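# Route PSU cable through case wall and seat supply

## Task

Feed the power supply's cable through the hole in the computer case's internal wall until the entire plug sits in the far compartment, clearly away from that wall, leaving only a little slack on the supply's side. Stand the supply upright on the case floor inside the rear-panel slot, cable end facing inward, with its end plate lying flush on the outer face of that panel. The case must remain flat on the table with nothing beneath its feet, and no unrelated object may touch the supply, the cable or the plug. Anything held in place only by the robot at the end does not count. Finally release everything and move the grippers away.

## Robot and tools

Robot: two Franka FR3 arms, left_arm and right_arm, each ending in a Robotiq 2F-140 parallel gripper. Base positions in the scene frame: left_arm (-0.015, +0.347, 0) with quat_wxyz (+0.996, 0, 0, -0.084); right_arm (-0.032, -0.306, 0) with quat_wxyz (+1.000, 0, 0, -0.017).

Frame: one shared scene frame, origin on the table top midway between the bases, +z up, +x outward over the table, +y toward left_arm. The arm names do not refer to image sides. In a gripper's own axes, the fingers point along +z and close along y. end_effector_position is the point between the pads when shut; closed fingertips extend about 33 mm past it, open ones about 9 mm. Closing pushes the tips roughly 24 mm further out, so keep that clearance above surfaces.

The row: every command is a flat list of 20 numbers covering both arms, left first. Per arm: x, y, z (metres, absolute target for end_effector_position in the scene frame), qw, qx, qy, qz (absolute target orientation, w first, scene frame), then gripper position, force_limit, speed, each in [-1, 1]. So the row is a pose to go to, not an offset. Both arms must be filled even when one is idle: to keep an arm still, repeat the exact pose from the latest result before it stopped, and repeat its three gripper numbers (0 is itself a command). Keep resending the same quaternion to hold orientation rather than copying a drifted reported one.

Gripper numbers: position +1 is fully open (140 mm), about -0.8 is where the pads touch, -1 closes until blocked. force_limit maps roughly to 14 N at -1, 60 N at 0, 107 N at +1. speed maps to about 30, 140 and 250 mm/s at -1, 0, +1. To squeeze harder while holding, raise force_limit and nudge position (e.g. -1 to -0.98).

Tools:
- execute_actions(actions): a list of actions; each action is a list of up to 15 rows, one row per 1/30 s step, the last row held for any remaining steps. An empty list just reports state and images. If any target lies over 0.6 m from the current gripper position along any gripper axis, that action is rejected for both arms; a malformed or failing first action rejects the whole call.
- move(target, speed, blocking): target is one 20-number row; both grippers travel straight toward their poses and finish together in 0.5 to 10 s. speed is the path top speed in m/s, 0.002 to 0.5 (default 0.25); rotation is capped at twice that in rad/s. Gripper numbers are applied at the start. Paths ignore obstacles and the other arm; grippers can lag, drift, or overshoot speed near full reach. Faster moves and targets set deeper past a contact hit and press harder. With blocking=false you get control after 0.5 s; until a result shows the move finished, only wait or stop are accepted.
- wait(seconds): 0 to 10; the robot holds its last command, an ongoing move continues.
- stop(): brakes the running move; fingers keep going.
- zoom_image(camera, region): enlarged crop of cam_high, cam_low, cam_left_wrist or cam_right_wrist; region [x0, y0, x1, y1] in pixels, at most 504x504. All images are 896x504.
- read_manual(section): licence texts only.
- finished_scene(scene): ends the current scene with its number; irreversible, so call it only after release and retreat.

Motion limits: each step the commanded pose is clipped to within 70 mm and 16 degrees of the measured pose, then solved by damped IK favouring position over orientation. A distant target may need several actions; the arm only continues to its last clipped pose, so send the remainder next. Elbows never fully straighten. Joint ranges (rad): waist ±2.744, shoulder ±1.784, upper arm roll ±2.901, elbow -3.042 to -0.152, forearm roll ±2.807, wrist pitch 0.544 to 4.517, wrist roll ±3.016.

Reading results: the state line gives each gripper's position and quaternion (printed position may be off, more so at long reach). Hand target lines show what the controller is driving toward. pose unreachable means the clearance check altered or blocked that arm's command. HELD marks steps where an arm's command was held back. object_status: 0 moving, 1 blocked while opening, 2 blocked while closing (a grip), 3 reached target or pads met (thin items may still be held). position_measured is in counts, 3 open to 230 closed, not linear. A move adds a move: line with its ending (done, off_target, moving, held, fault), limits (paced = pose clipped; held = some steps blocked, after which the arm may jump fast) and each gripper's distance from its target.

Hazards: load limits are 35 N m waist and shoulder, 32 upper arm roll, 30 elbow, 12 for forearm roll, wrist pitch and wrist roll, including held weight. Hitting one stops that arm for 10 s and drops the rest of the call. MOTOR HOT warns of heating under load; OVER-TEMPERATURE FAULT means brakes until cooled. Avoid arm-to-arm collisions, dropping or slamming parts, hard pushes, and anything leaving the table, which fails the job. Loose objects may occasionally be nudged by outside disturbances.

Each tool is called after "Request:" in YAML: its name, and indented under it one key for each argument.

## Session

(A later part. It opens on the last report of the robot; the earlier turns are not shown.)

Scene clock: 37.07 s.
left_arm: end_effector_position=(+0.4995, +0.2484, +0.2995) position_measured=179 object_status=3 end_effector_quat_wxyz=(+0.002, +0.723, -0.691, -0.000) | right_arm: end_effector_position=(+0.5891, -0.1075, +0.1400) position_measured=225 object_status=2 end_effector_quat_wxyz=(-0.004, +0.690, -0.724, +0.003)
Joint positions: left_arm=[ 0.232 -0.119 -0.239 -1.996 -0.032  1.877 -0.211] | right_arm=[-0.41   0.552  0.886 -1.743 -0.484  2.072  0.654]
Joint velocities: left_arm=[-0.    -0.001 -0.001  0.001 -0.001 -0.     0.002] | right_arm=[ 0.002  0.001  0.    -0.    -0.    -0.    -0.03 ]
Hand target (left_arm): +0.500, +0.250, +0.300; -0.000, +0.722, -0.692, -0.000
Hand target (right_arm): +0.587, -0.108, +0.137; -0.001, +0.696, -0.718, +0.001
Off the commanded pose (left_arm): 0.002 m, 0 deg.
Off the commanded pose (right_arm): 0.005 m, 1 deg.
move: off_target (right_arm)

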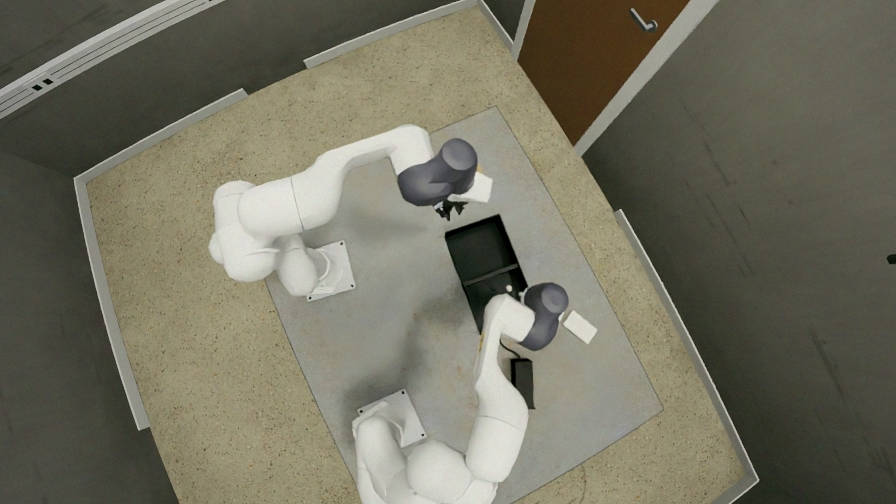

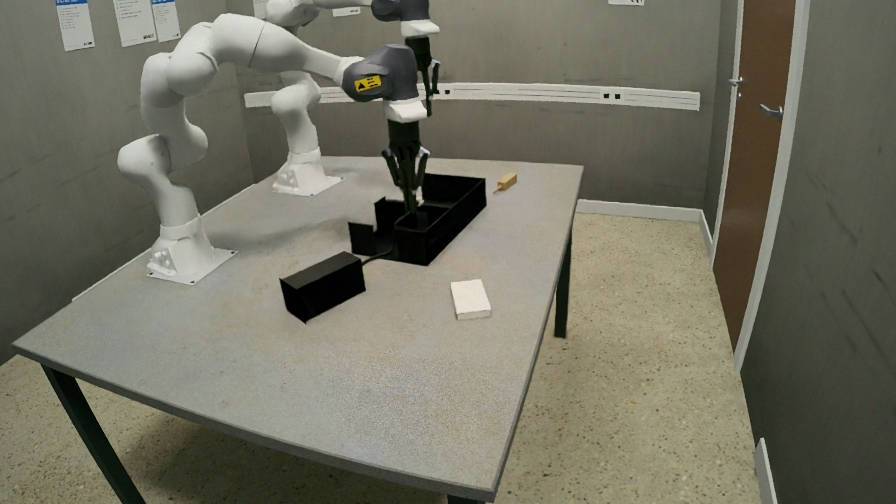

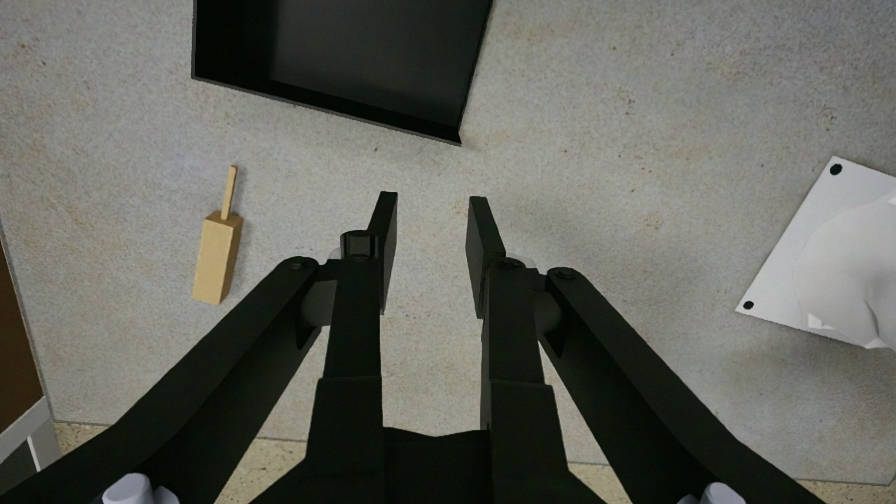

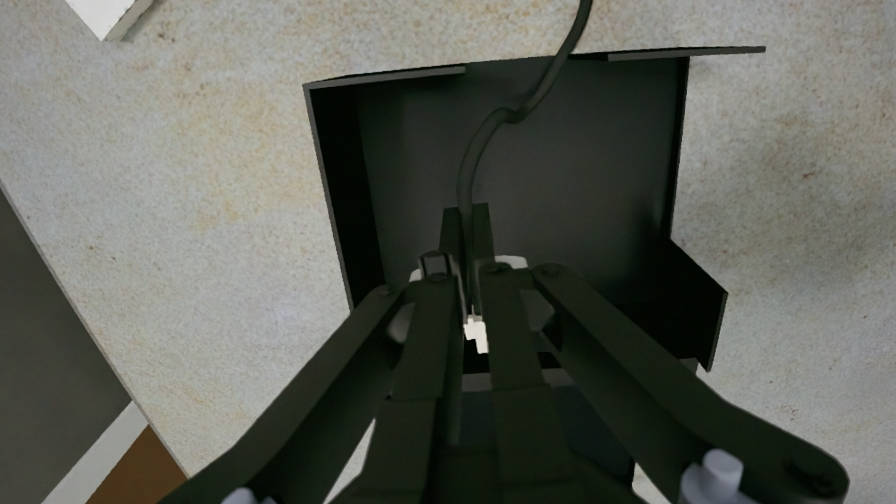

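Request:
move:
  target: [0.5,0.25,0.3,0,-0.72,0.69,0,-0.4,0,0,0.53,-0.12,0.09,0,0.695,-0.719,0,-1,0,0]

Request:
zoom_image:
  camera: "cam_right_wrist"
  region: [200,200,700,500]

Request:
zoom_image:
  camera: "cam_low"
  region: [330,160,500,280]

Scene clock: 41.27 s.
left_arm: end_effector_position=(+0.4994, +0.2484, +0.2995) position_measured=179 object_status=3 end_effector_quat_wxyz=(+0.002, +0.723, -0.691, -0.000) | right_arm: end_effector_position=(+0.5297, -0.1222, +0.0889) position_measured=225 object_status=2 end_effector_quat_wxyz=(+0.003, +0.699, -0.715, +0.000)
Joint positions: left_arm=[ 0.232 -0.119 -0.239 -1.996 -0.032  1.877 -0.211] | right_arm=[-0.512  0.461  0.919 -2.021 -0.476  2.25   0.659]
Joint velocities: left_arm=[-0.    -0.001  0.002  0.    -0.    -0.001 -0.001] | right_arm=[-0.    -0.001  0.002 -0.002  0.004  0.013  0.005]
Hand target (left_arm): +0.500, +0.250, +0.300; -0.000, +0.722, -0.692, -0.000
Hand target (right_arm): +0.529, -0.120, +0.089; +0.000, +0.695, -0.719, -0.001
Off the commanded pose (left_arm): 0.002 m, 0 deg.
Off the commanded pose (right_arm): 0.002 m, 1 deg.
move: done

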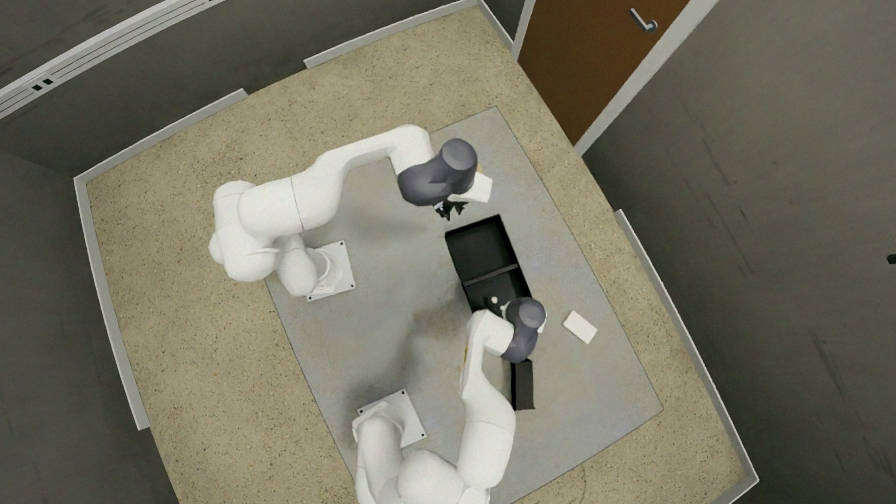

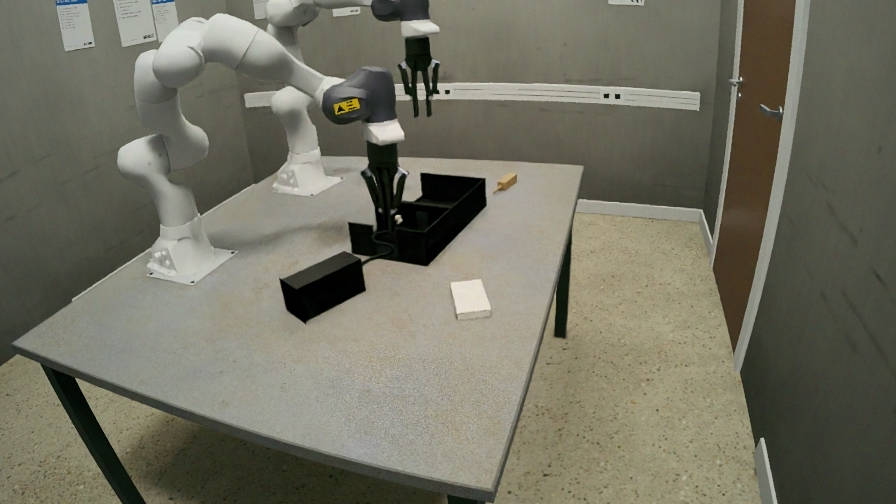

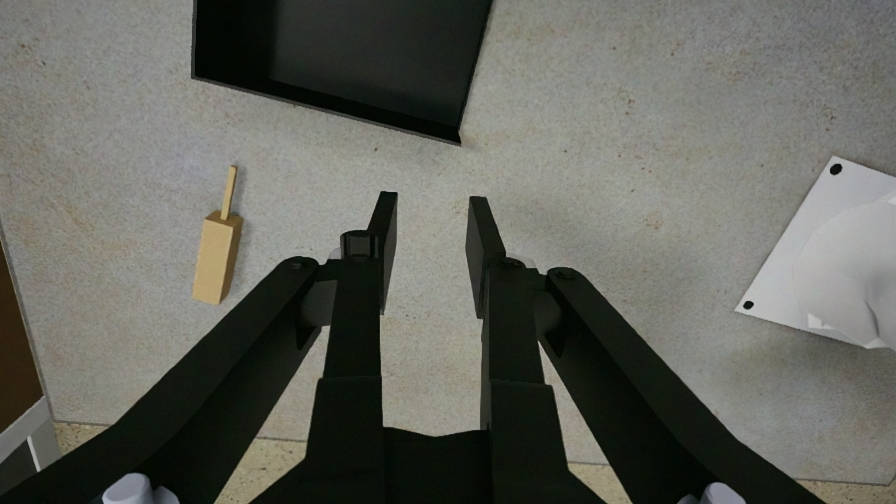

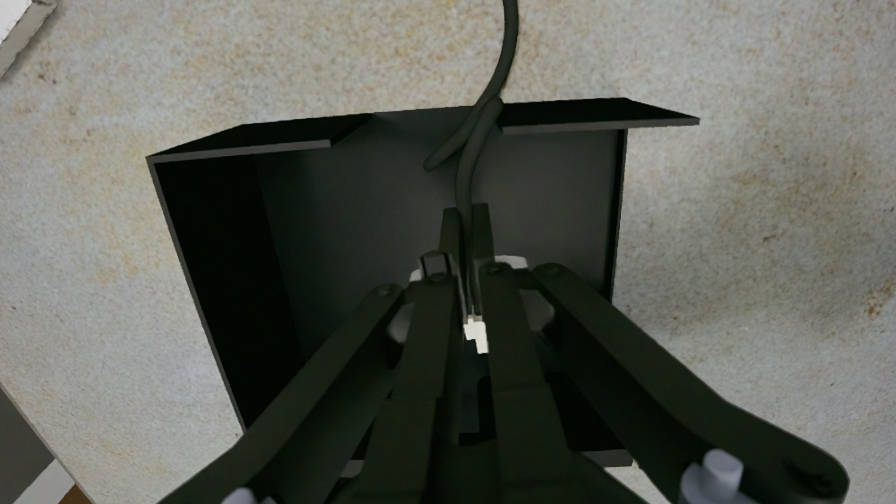

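Region (200, 200, 700, 500) of cam_right_wrist's 896x504 image, scaled by 1.008, with more detail than that image has; it fills the top 302 rows of this view, and the rest is white.

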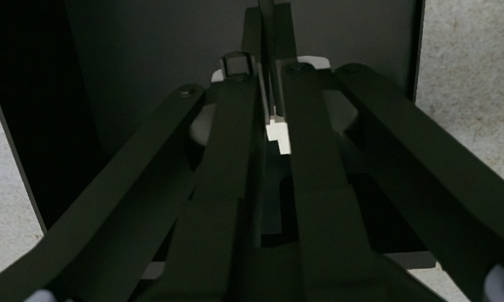

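Region (330, 160, 500, 280) of cam_low's 896x504 image, scaled by 2.965, with more detail than that image has; it fills the top 356 rows of this view, and the rest is white.

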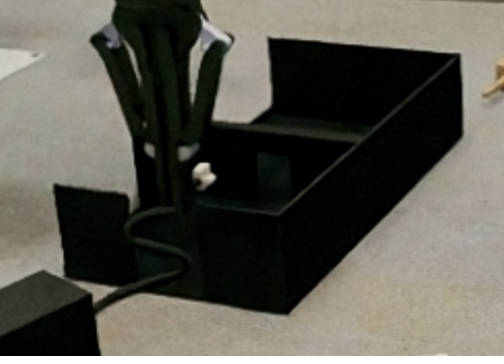

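Request:
move:
  target: [0.5,0.25,0.3,0,-0.72,0.69,0,-0.4,0,0,0.57,-0.09,0.065,0,0.695,-0.719,0,-1,0,0]

Request:
zoom_image:
  camera: "cam_right_wrist"
  region: [350,280,600,480]

Request:
zoom_image:
  camera: "cam_low"
  region: [330,160,500,280]

Scene clock: 46.50 s.
left_arm: end_effector_position=(+0.4994, +0.2485, +0.2994) position_measured=179 object_status=3 end_effector_quat_wxyz=(+0.002, +0.723, -0.690, -0.000) | right_arm: end_effector_position=(+0.5725, -0.0880, +0.0686) position_measured=225 object_status=2 end_effector_quat_wxyz=(-0.005, +0.699, -0.715, +0.000)
Joint positions: left_arm=[ 0.232 -0.119 -0.239 -1.996 -0.032  1.877 -0.211] | right_arm=[-0.336  0.614  0.806 -1.832 -0.544  2.22   0.704]
Joint velocities: left_arm=[-0.     0.    -0.     0.001  0.001  0.     0.   ] | right_arm=[ 0.012  0.    -0.017  0.005  0.    -0.008  0.016]
Hand target (left_arm): +0.500, +0.250, +0.300; -0.000, +0.722, -0.692, -0.000
Hand target (right_arm): +0.571, -0.090, +0.066; -0.001, +0.695, -0.719, -0.000
Off the commanded pose (left_arm): 0.002 m, 0 deg.
Off the commanded pose (right_arm): 0.005 m, 1 deg.
move: off_target (right_arm)

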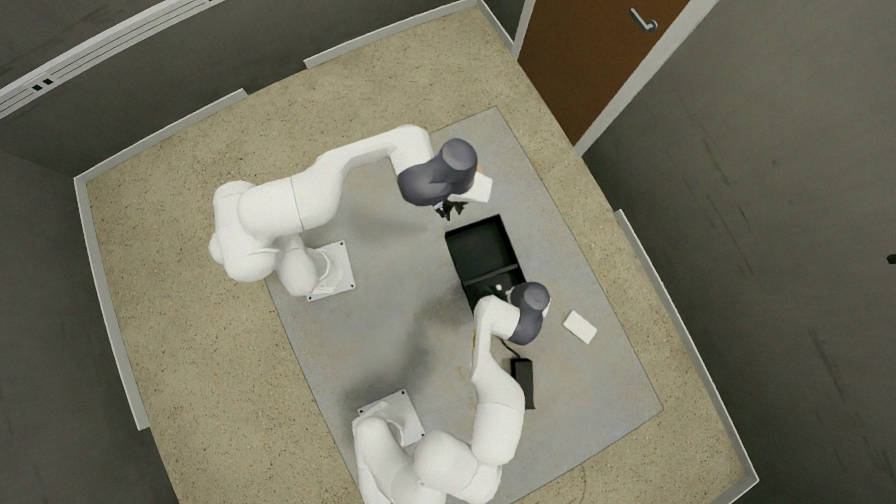

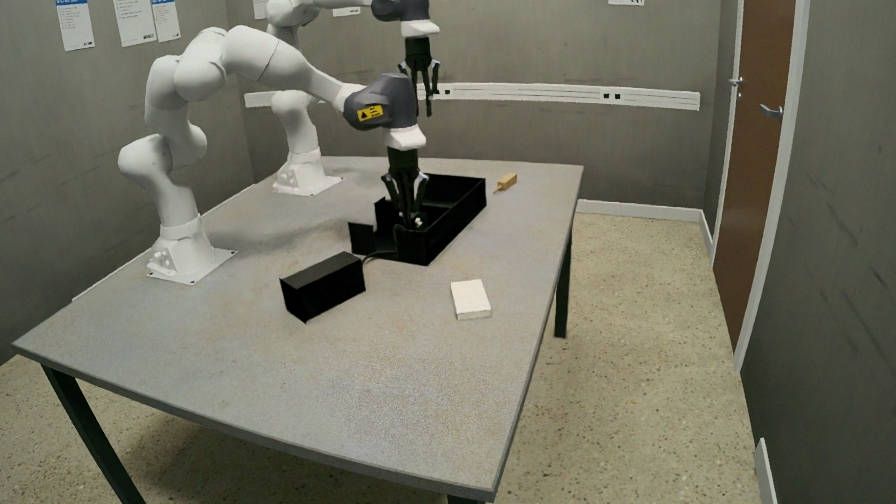

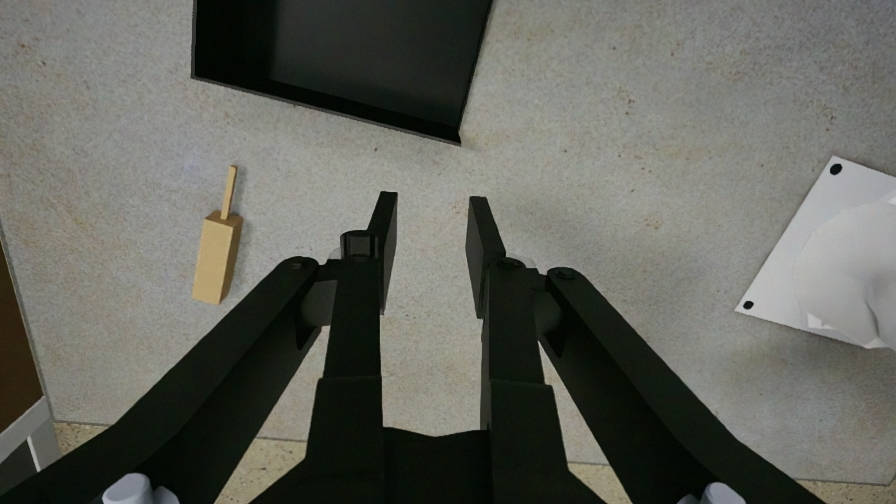

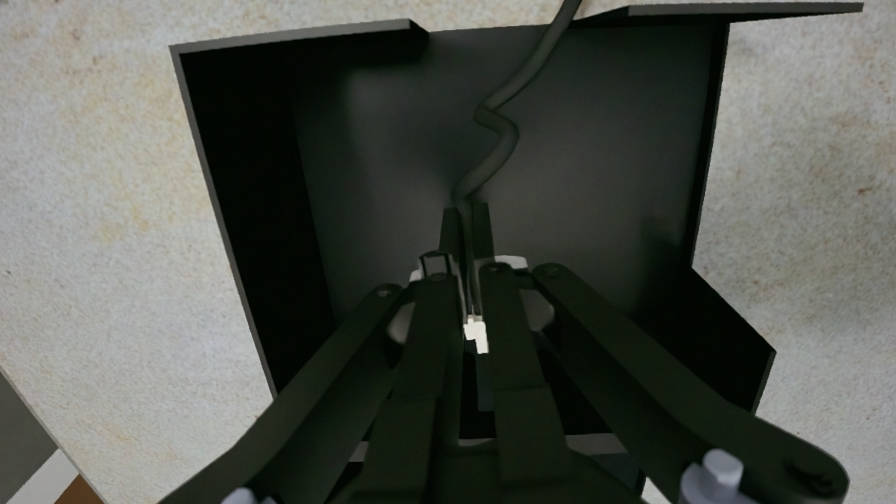

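Region (350, 280, 600, 480) of cam_right_wrist's 896x504 image, scaled by 2.016, with more detail than that image has; it fills the top 403 rows of this view, and the rest is white.

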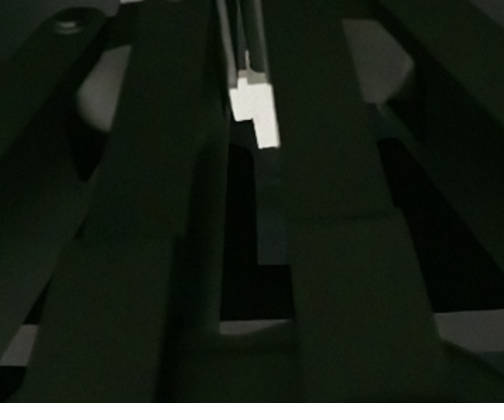

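Region (330, 160, 500, 280) of cam_low's 896x504 image, scaled by 2.965, with more detail than that image has; it fills the top 356 rows of this view, and the rest is white.

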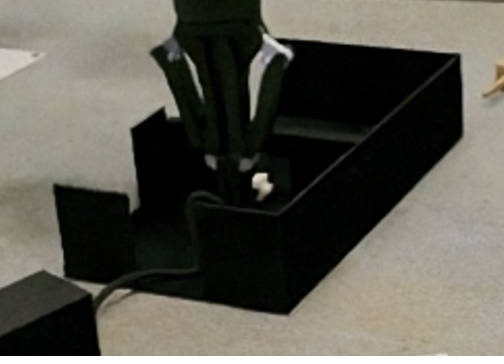

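Request:
move:
  target: [0.55,0.15,0.25,0,0.695,-0.719,0,-0.4,0,0,0.551,-0.095,0.06,0,0.695,-0.719,0,-1,0,0]

Request:
move:
  target: [0.55,0.15,0.25,0,0.695,-0.719,0,-0.4,0,0,0.553,-0.04,0.06,0,0.695,-0.719,0,-1,0,0]
  speed: 0.08

Scene clock: 49.67 s.
left_arm: end_effector_position=(+0.5456, +0.1485, +0.2502) position_measured=179 object_status=3 end_effector_quat_wxyz=(+0.004, +0.690, -0.723, +0.001) | right_arm: end_effector_position=(+0.5517, -0.0952, +0.0601) position_measured=225 object_status=2 end_effector_quat_wxyz=(+0.001, +0.699, -0.716, +0.001)
Joint positions: left_arm=[ 0.145  0.128 -0.33  -1.835  0.036  1.953 -0.317] | right_arm=[-0.361  0.573  0.811 -1.915 -0.537  2.258  0.715]
Joint velocities: left_arm=[-0.001  0.002 -0.001  0.001  0.003  0.002 -0.031] | right_arm=[-0.    -0.    -0.    -0.001  0.002  0.004  0.002]
Hand target (left_arm): +0.547, +0.149, +0.250; +0.001, +0.695, -0.719, +0.001
Hand target (right_arm): +0.551, -0.095, +0.060; +0.000, +0.695, -0.719, -0.000
Off the commanded pose (left_arm): 0.005 m, 1 deg.
Off the commanded pose (right_arm): 0.001 m, 1 deg.
move: off_target (left_arm)

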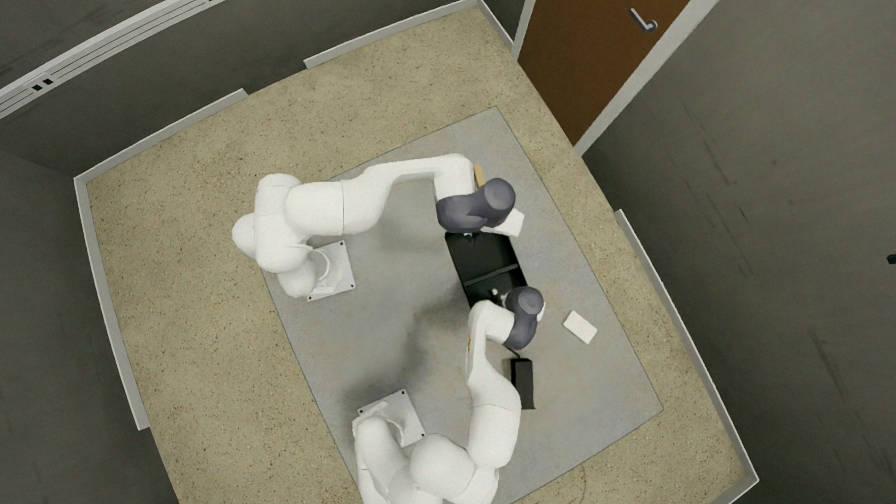

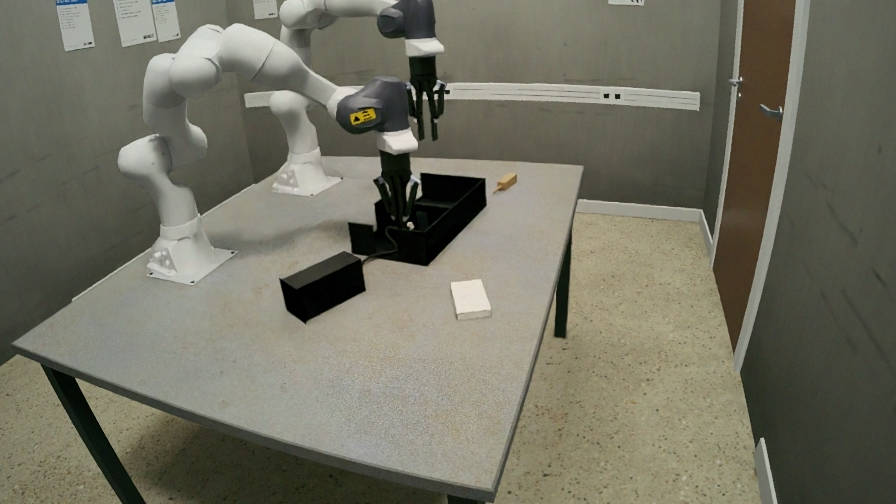

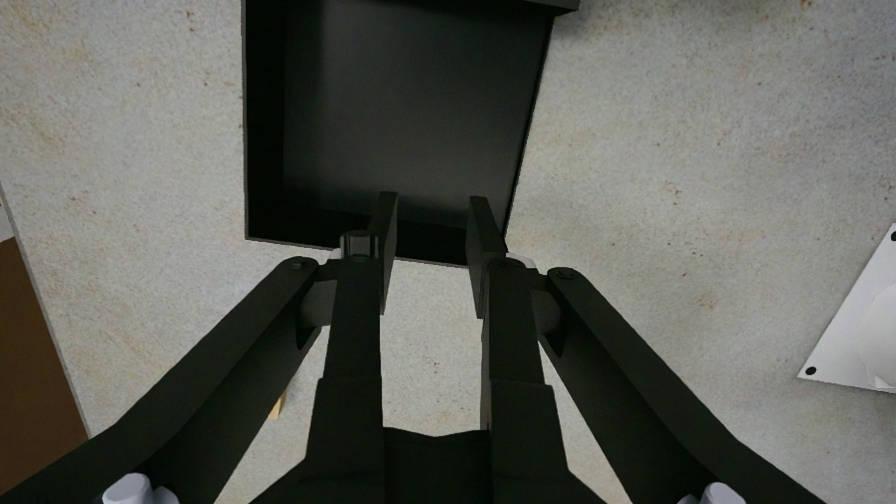

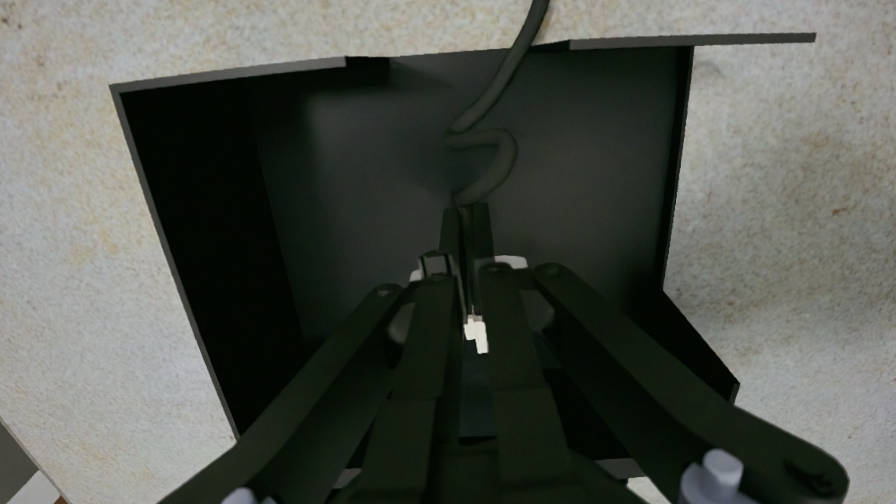

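Scene clock: 50.67 s.
left_arm: end_effector_position=(+0.5494, +0.1489, +0.2504) position_measured=179 object_status=3 end_effector_quat_wxyz=(+0.002, +0.693, -0.721, +0.001) | right_arm: end_effector_position=(+0.5549, -0.0406, +0.0614) position_measured=225 object_status=2 end_effector_quat_wxyz=(-0.002, +0.701, -0.713, +0.002)
Joint positions: left_arm=[ 0.145  0.136 -0.33  -1.824  0.043  1.953 -0.326] | right_arm=[-0.224  0.62   0.77  -1.822 -0.537  2.227  0.774]
Joint velocities: left_arm=[ 0.001  0.001  0.001  0.002  0.002 -0.001 -0.007] | right_arm=[ 0.008 -0.    -0.022  0.008 -0.    -0.01   0.032]
Hand target (left_arm): +0.550, +0.150, +0.250; +0.000, +0.695, -0.719, +0.000
Hand target (right_arm): +0.554, -0.040, +0.061; -0.001, +0.695, -0.719, -0.000
Off the commanded pose (left_arm): 0.001 m, 0 deg.
Off the commanded pose (right_arm): 0.002 m, 1 deg.
move: done

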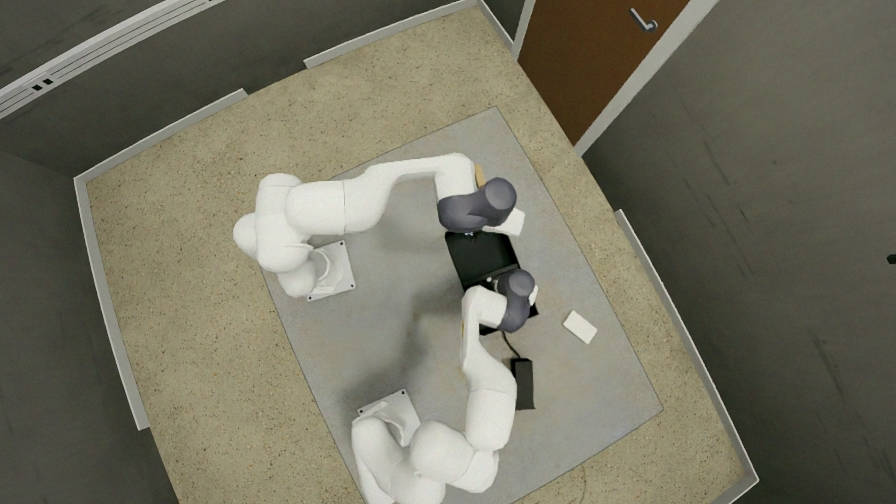

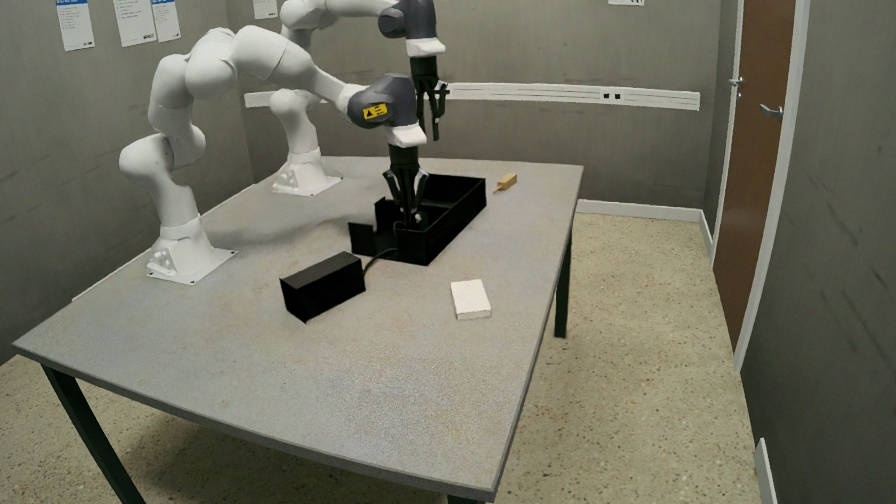

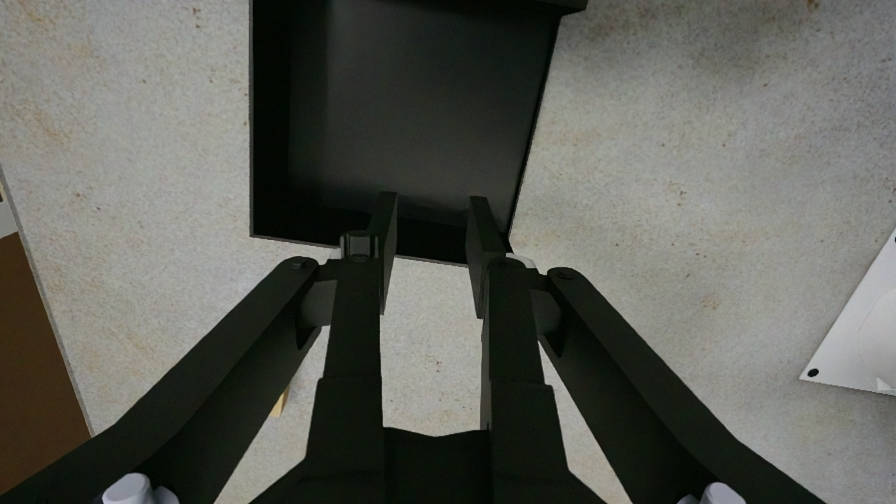

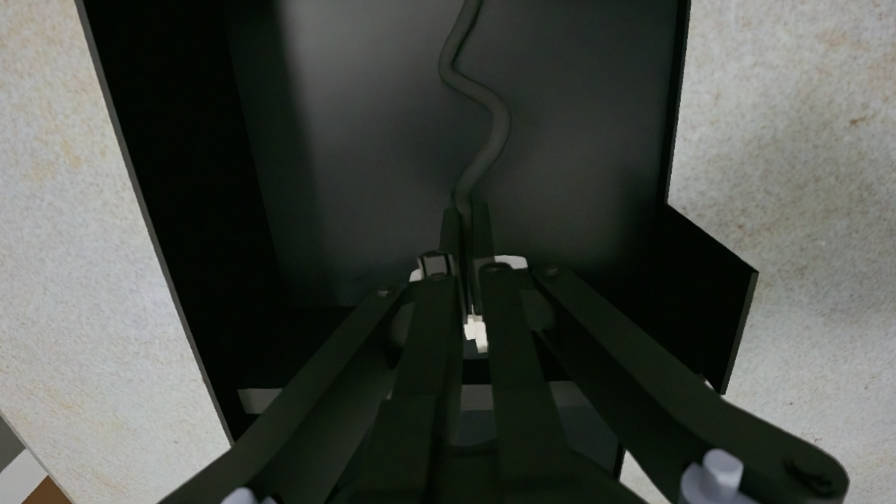

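Request:
move:
  target: [0.55,0.17,0.25,0,0.695,-0.719,0,-0.4,0,0,0.554,-0.003,0.054,0,0.695,-0.719,0,-1,0,0]
  speed: 0.05

Scene clock: 54.63 s.
left_arm: end_effector_position=(+0.5497, +0.1693, +0.2494) position_measured=179 object_status=3 end_effector_quat_wxyz=(-0.001, +0.697, -0.717, -0.002) | right_arm: end_effector_position=(+0.5550, -0.0055, +0.0544) position_measured=225 object_status=2 end_effector_quat_wxyz=(+0.000, +0.699, -0.715, +0.001)
Joint positions: left_arm=[ 0.166  0.12  -0.318 -1.846  0.043  1.956 -0.306] | right_arm=[-0.123  0.667  0.73  -1.748 -0.539  2.204  0.82 ]
Joint velocities: left_arm=[ 0.     0.     0.    -0.001 -0.001  0.002  0.014] | right_arm=[ 0.005 -0.001 -0.017  0.008 -0.    -0.004  0.016]
Hand target (left_arm): +0.550, +0.170, +0.250; -0.000, +0.695, -0.719, -0.000
Hand target (right_arm): +0.555, -0.003, +0.054; -0.001, +0.695, -0.719, -0.000
Off the commanded pose (left_arm): 0.001 m, 0 deg.
Off the commanded pose (right_arm): 0.003 m, 1 deg.
move: done

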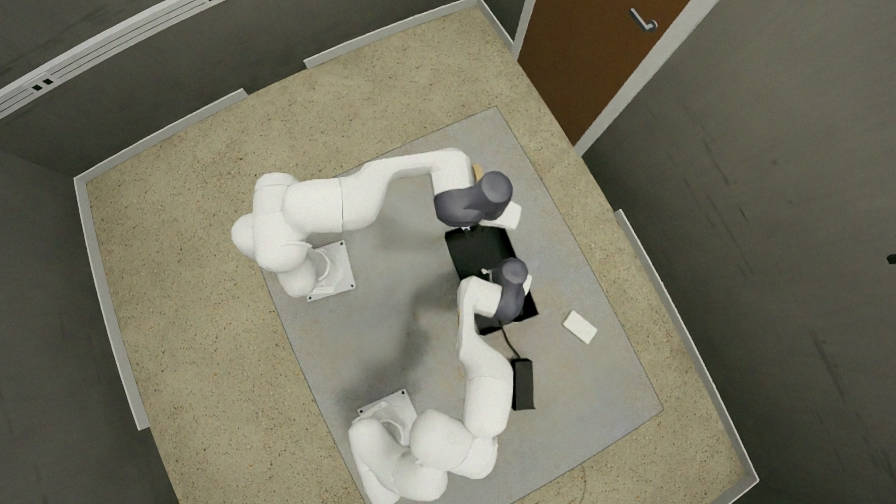

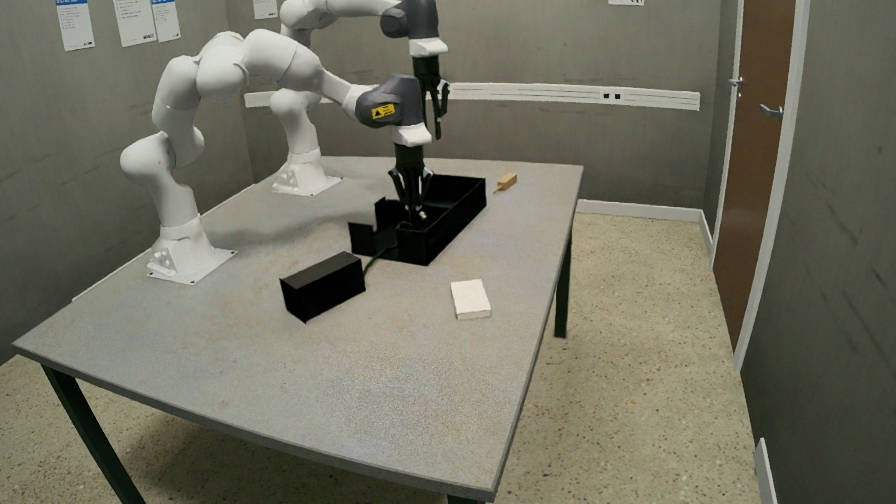

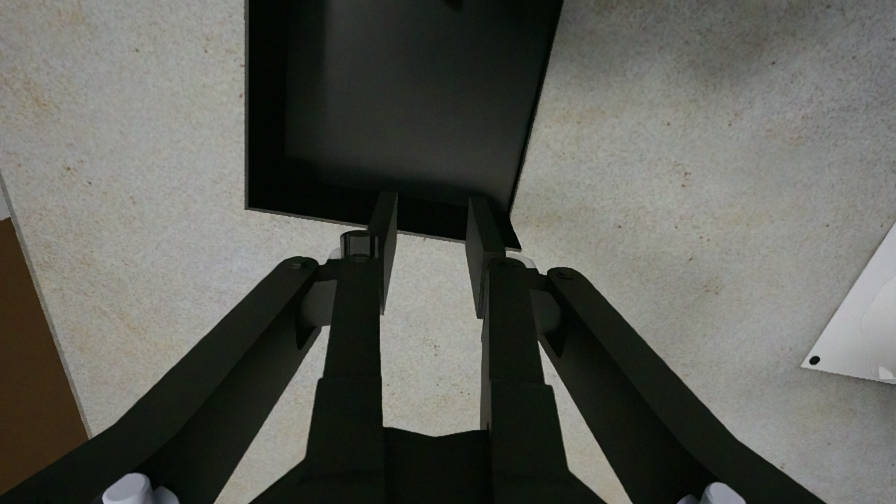

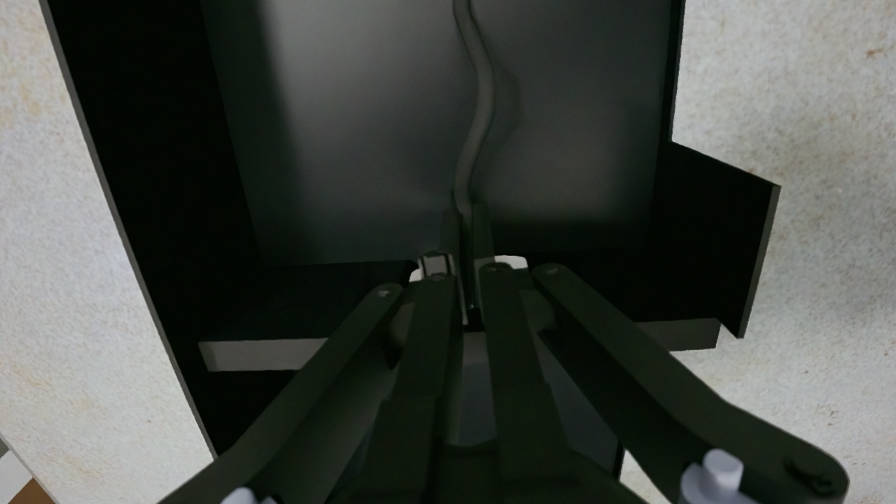

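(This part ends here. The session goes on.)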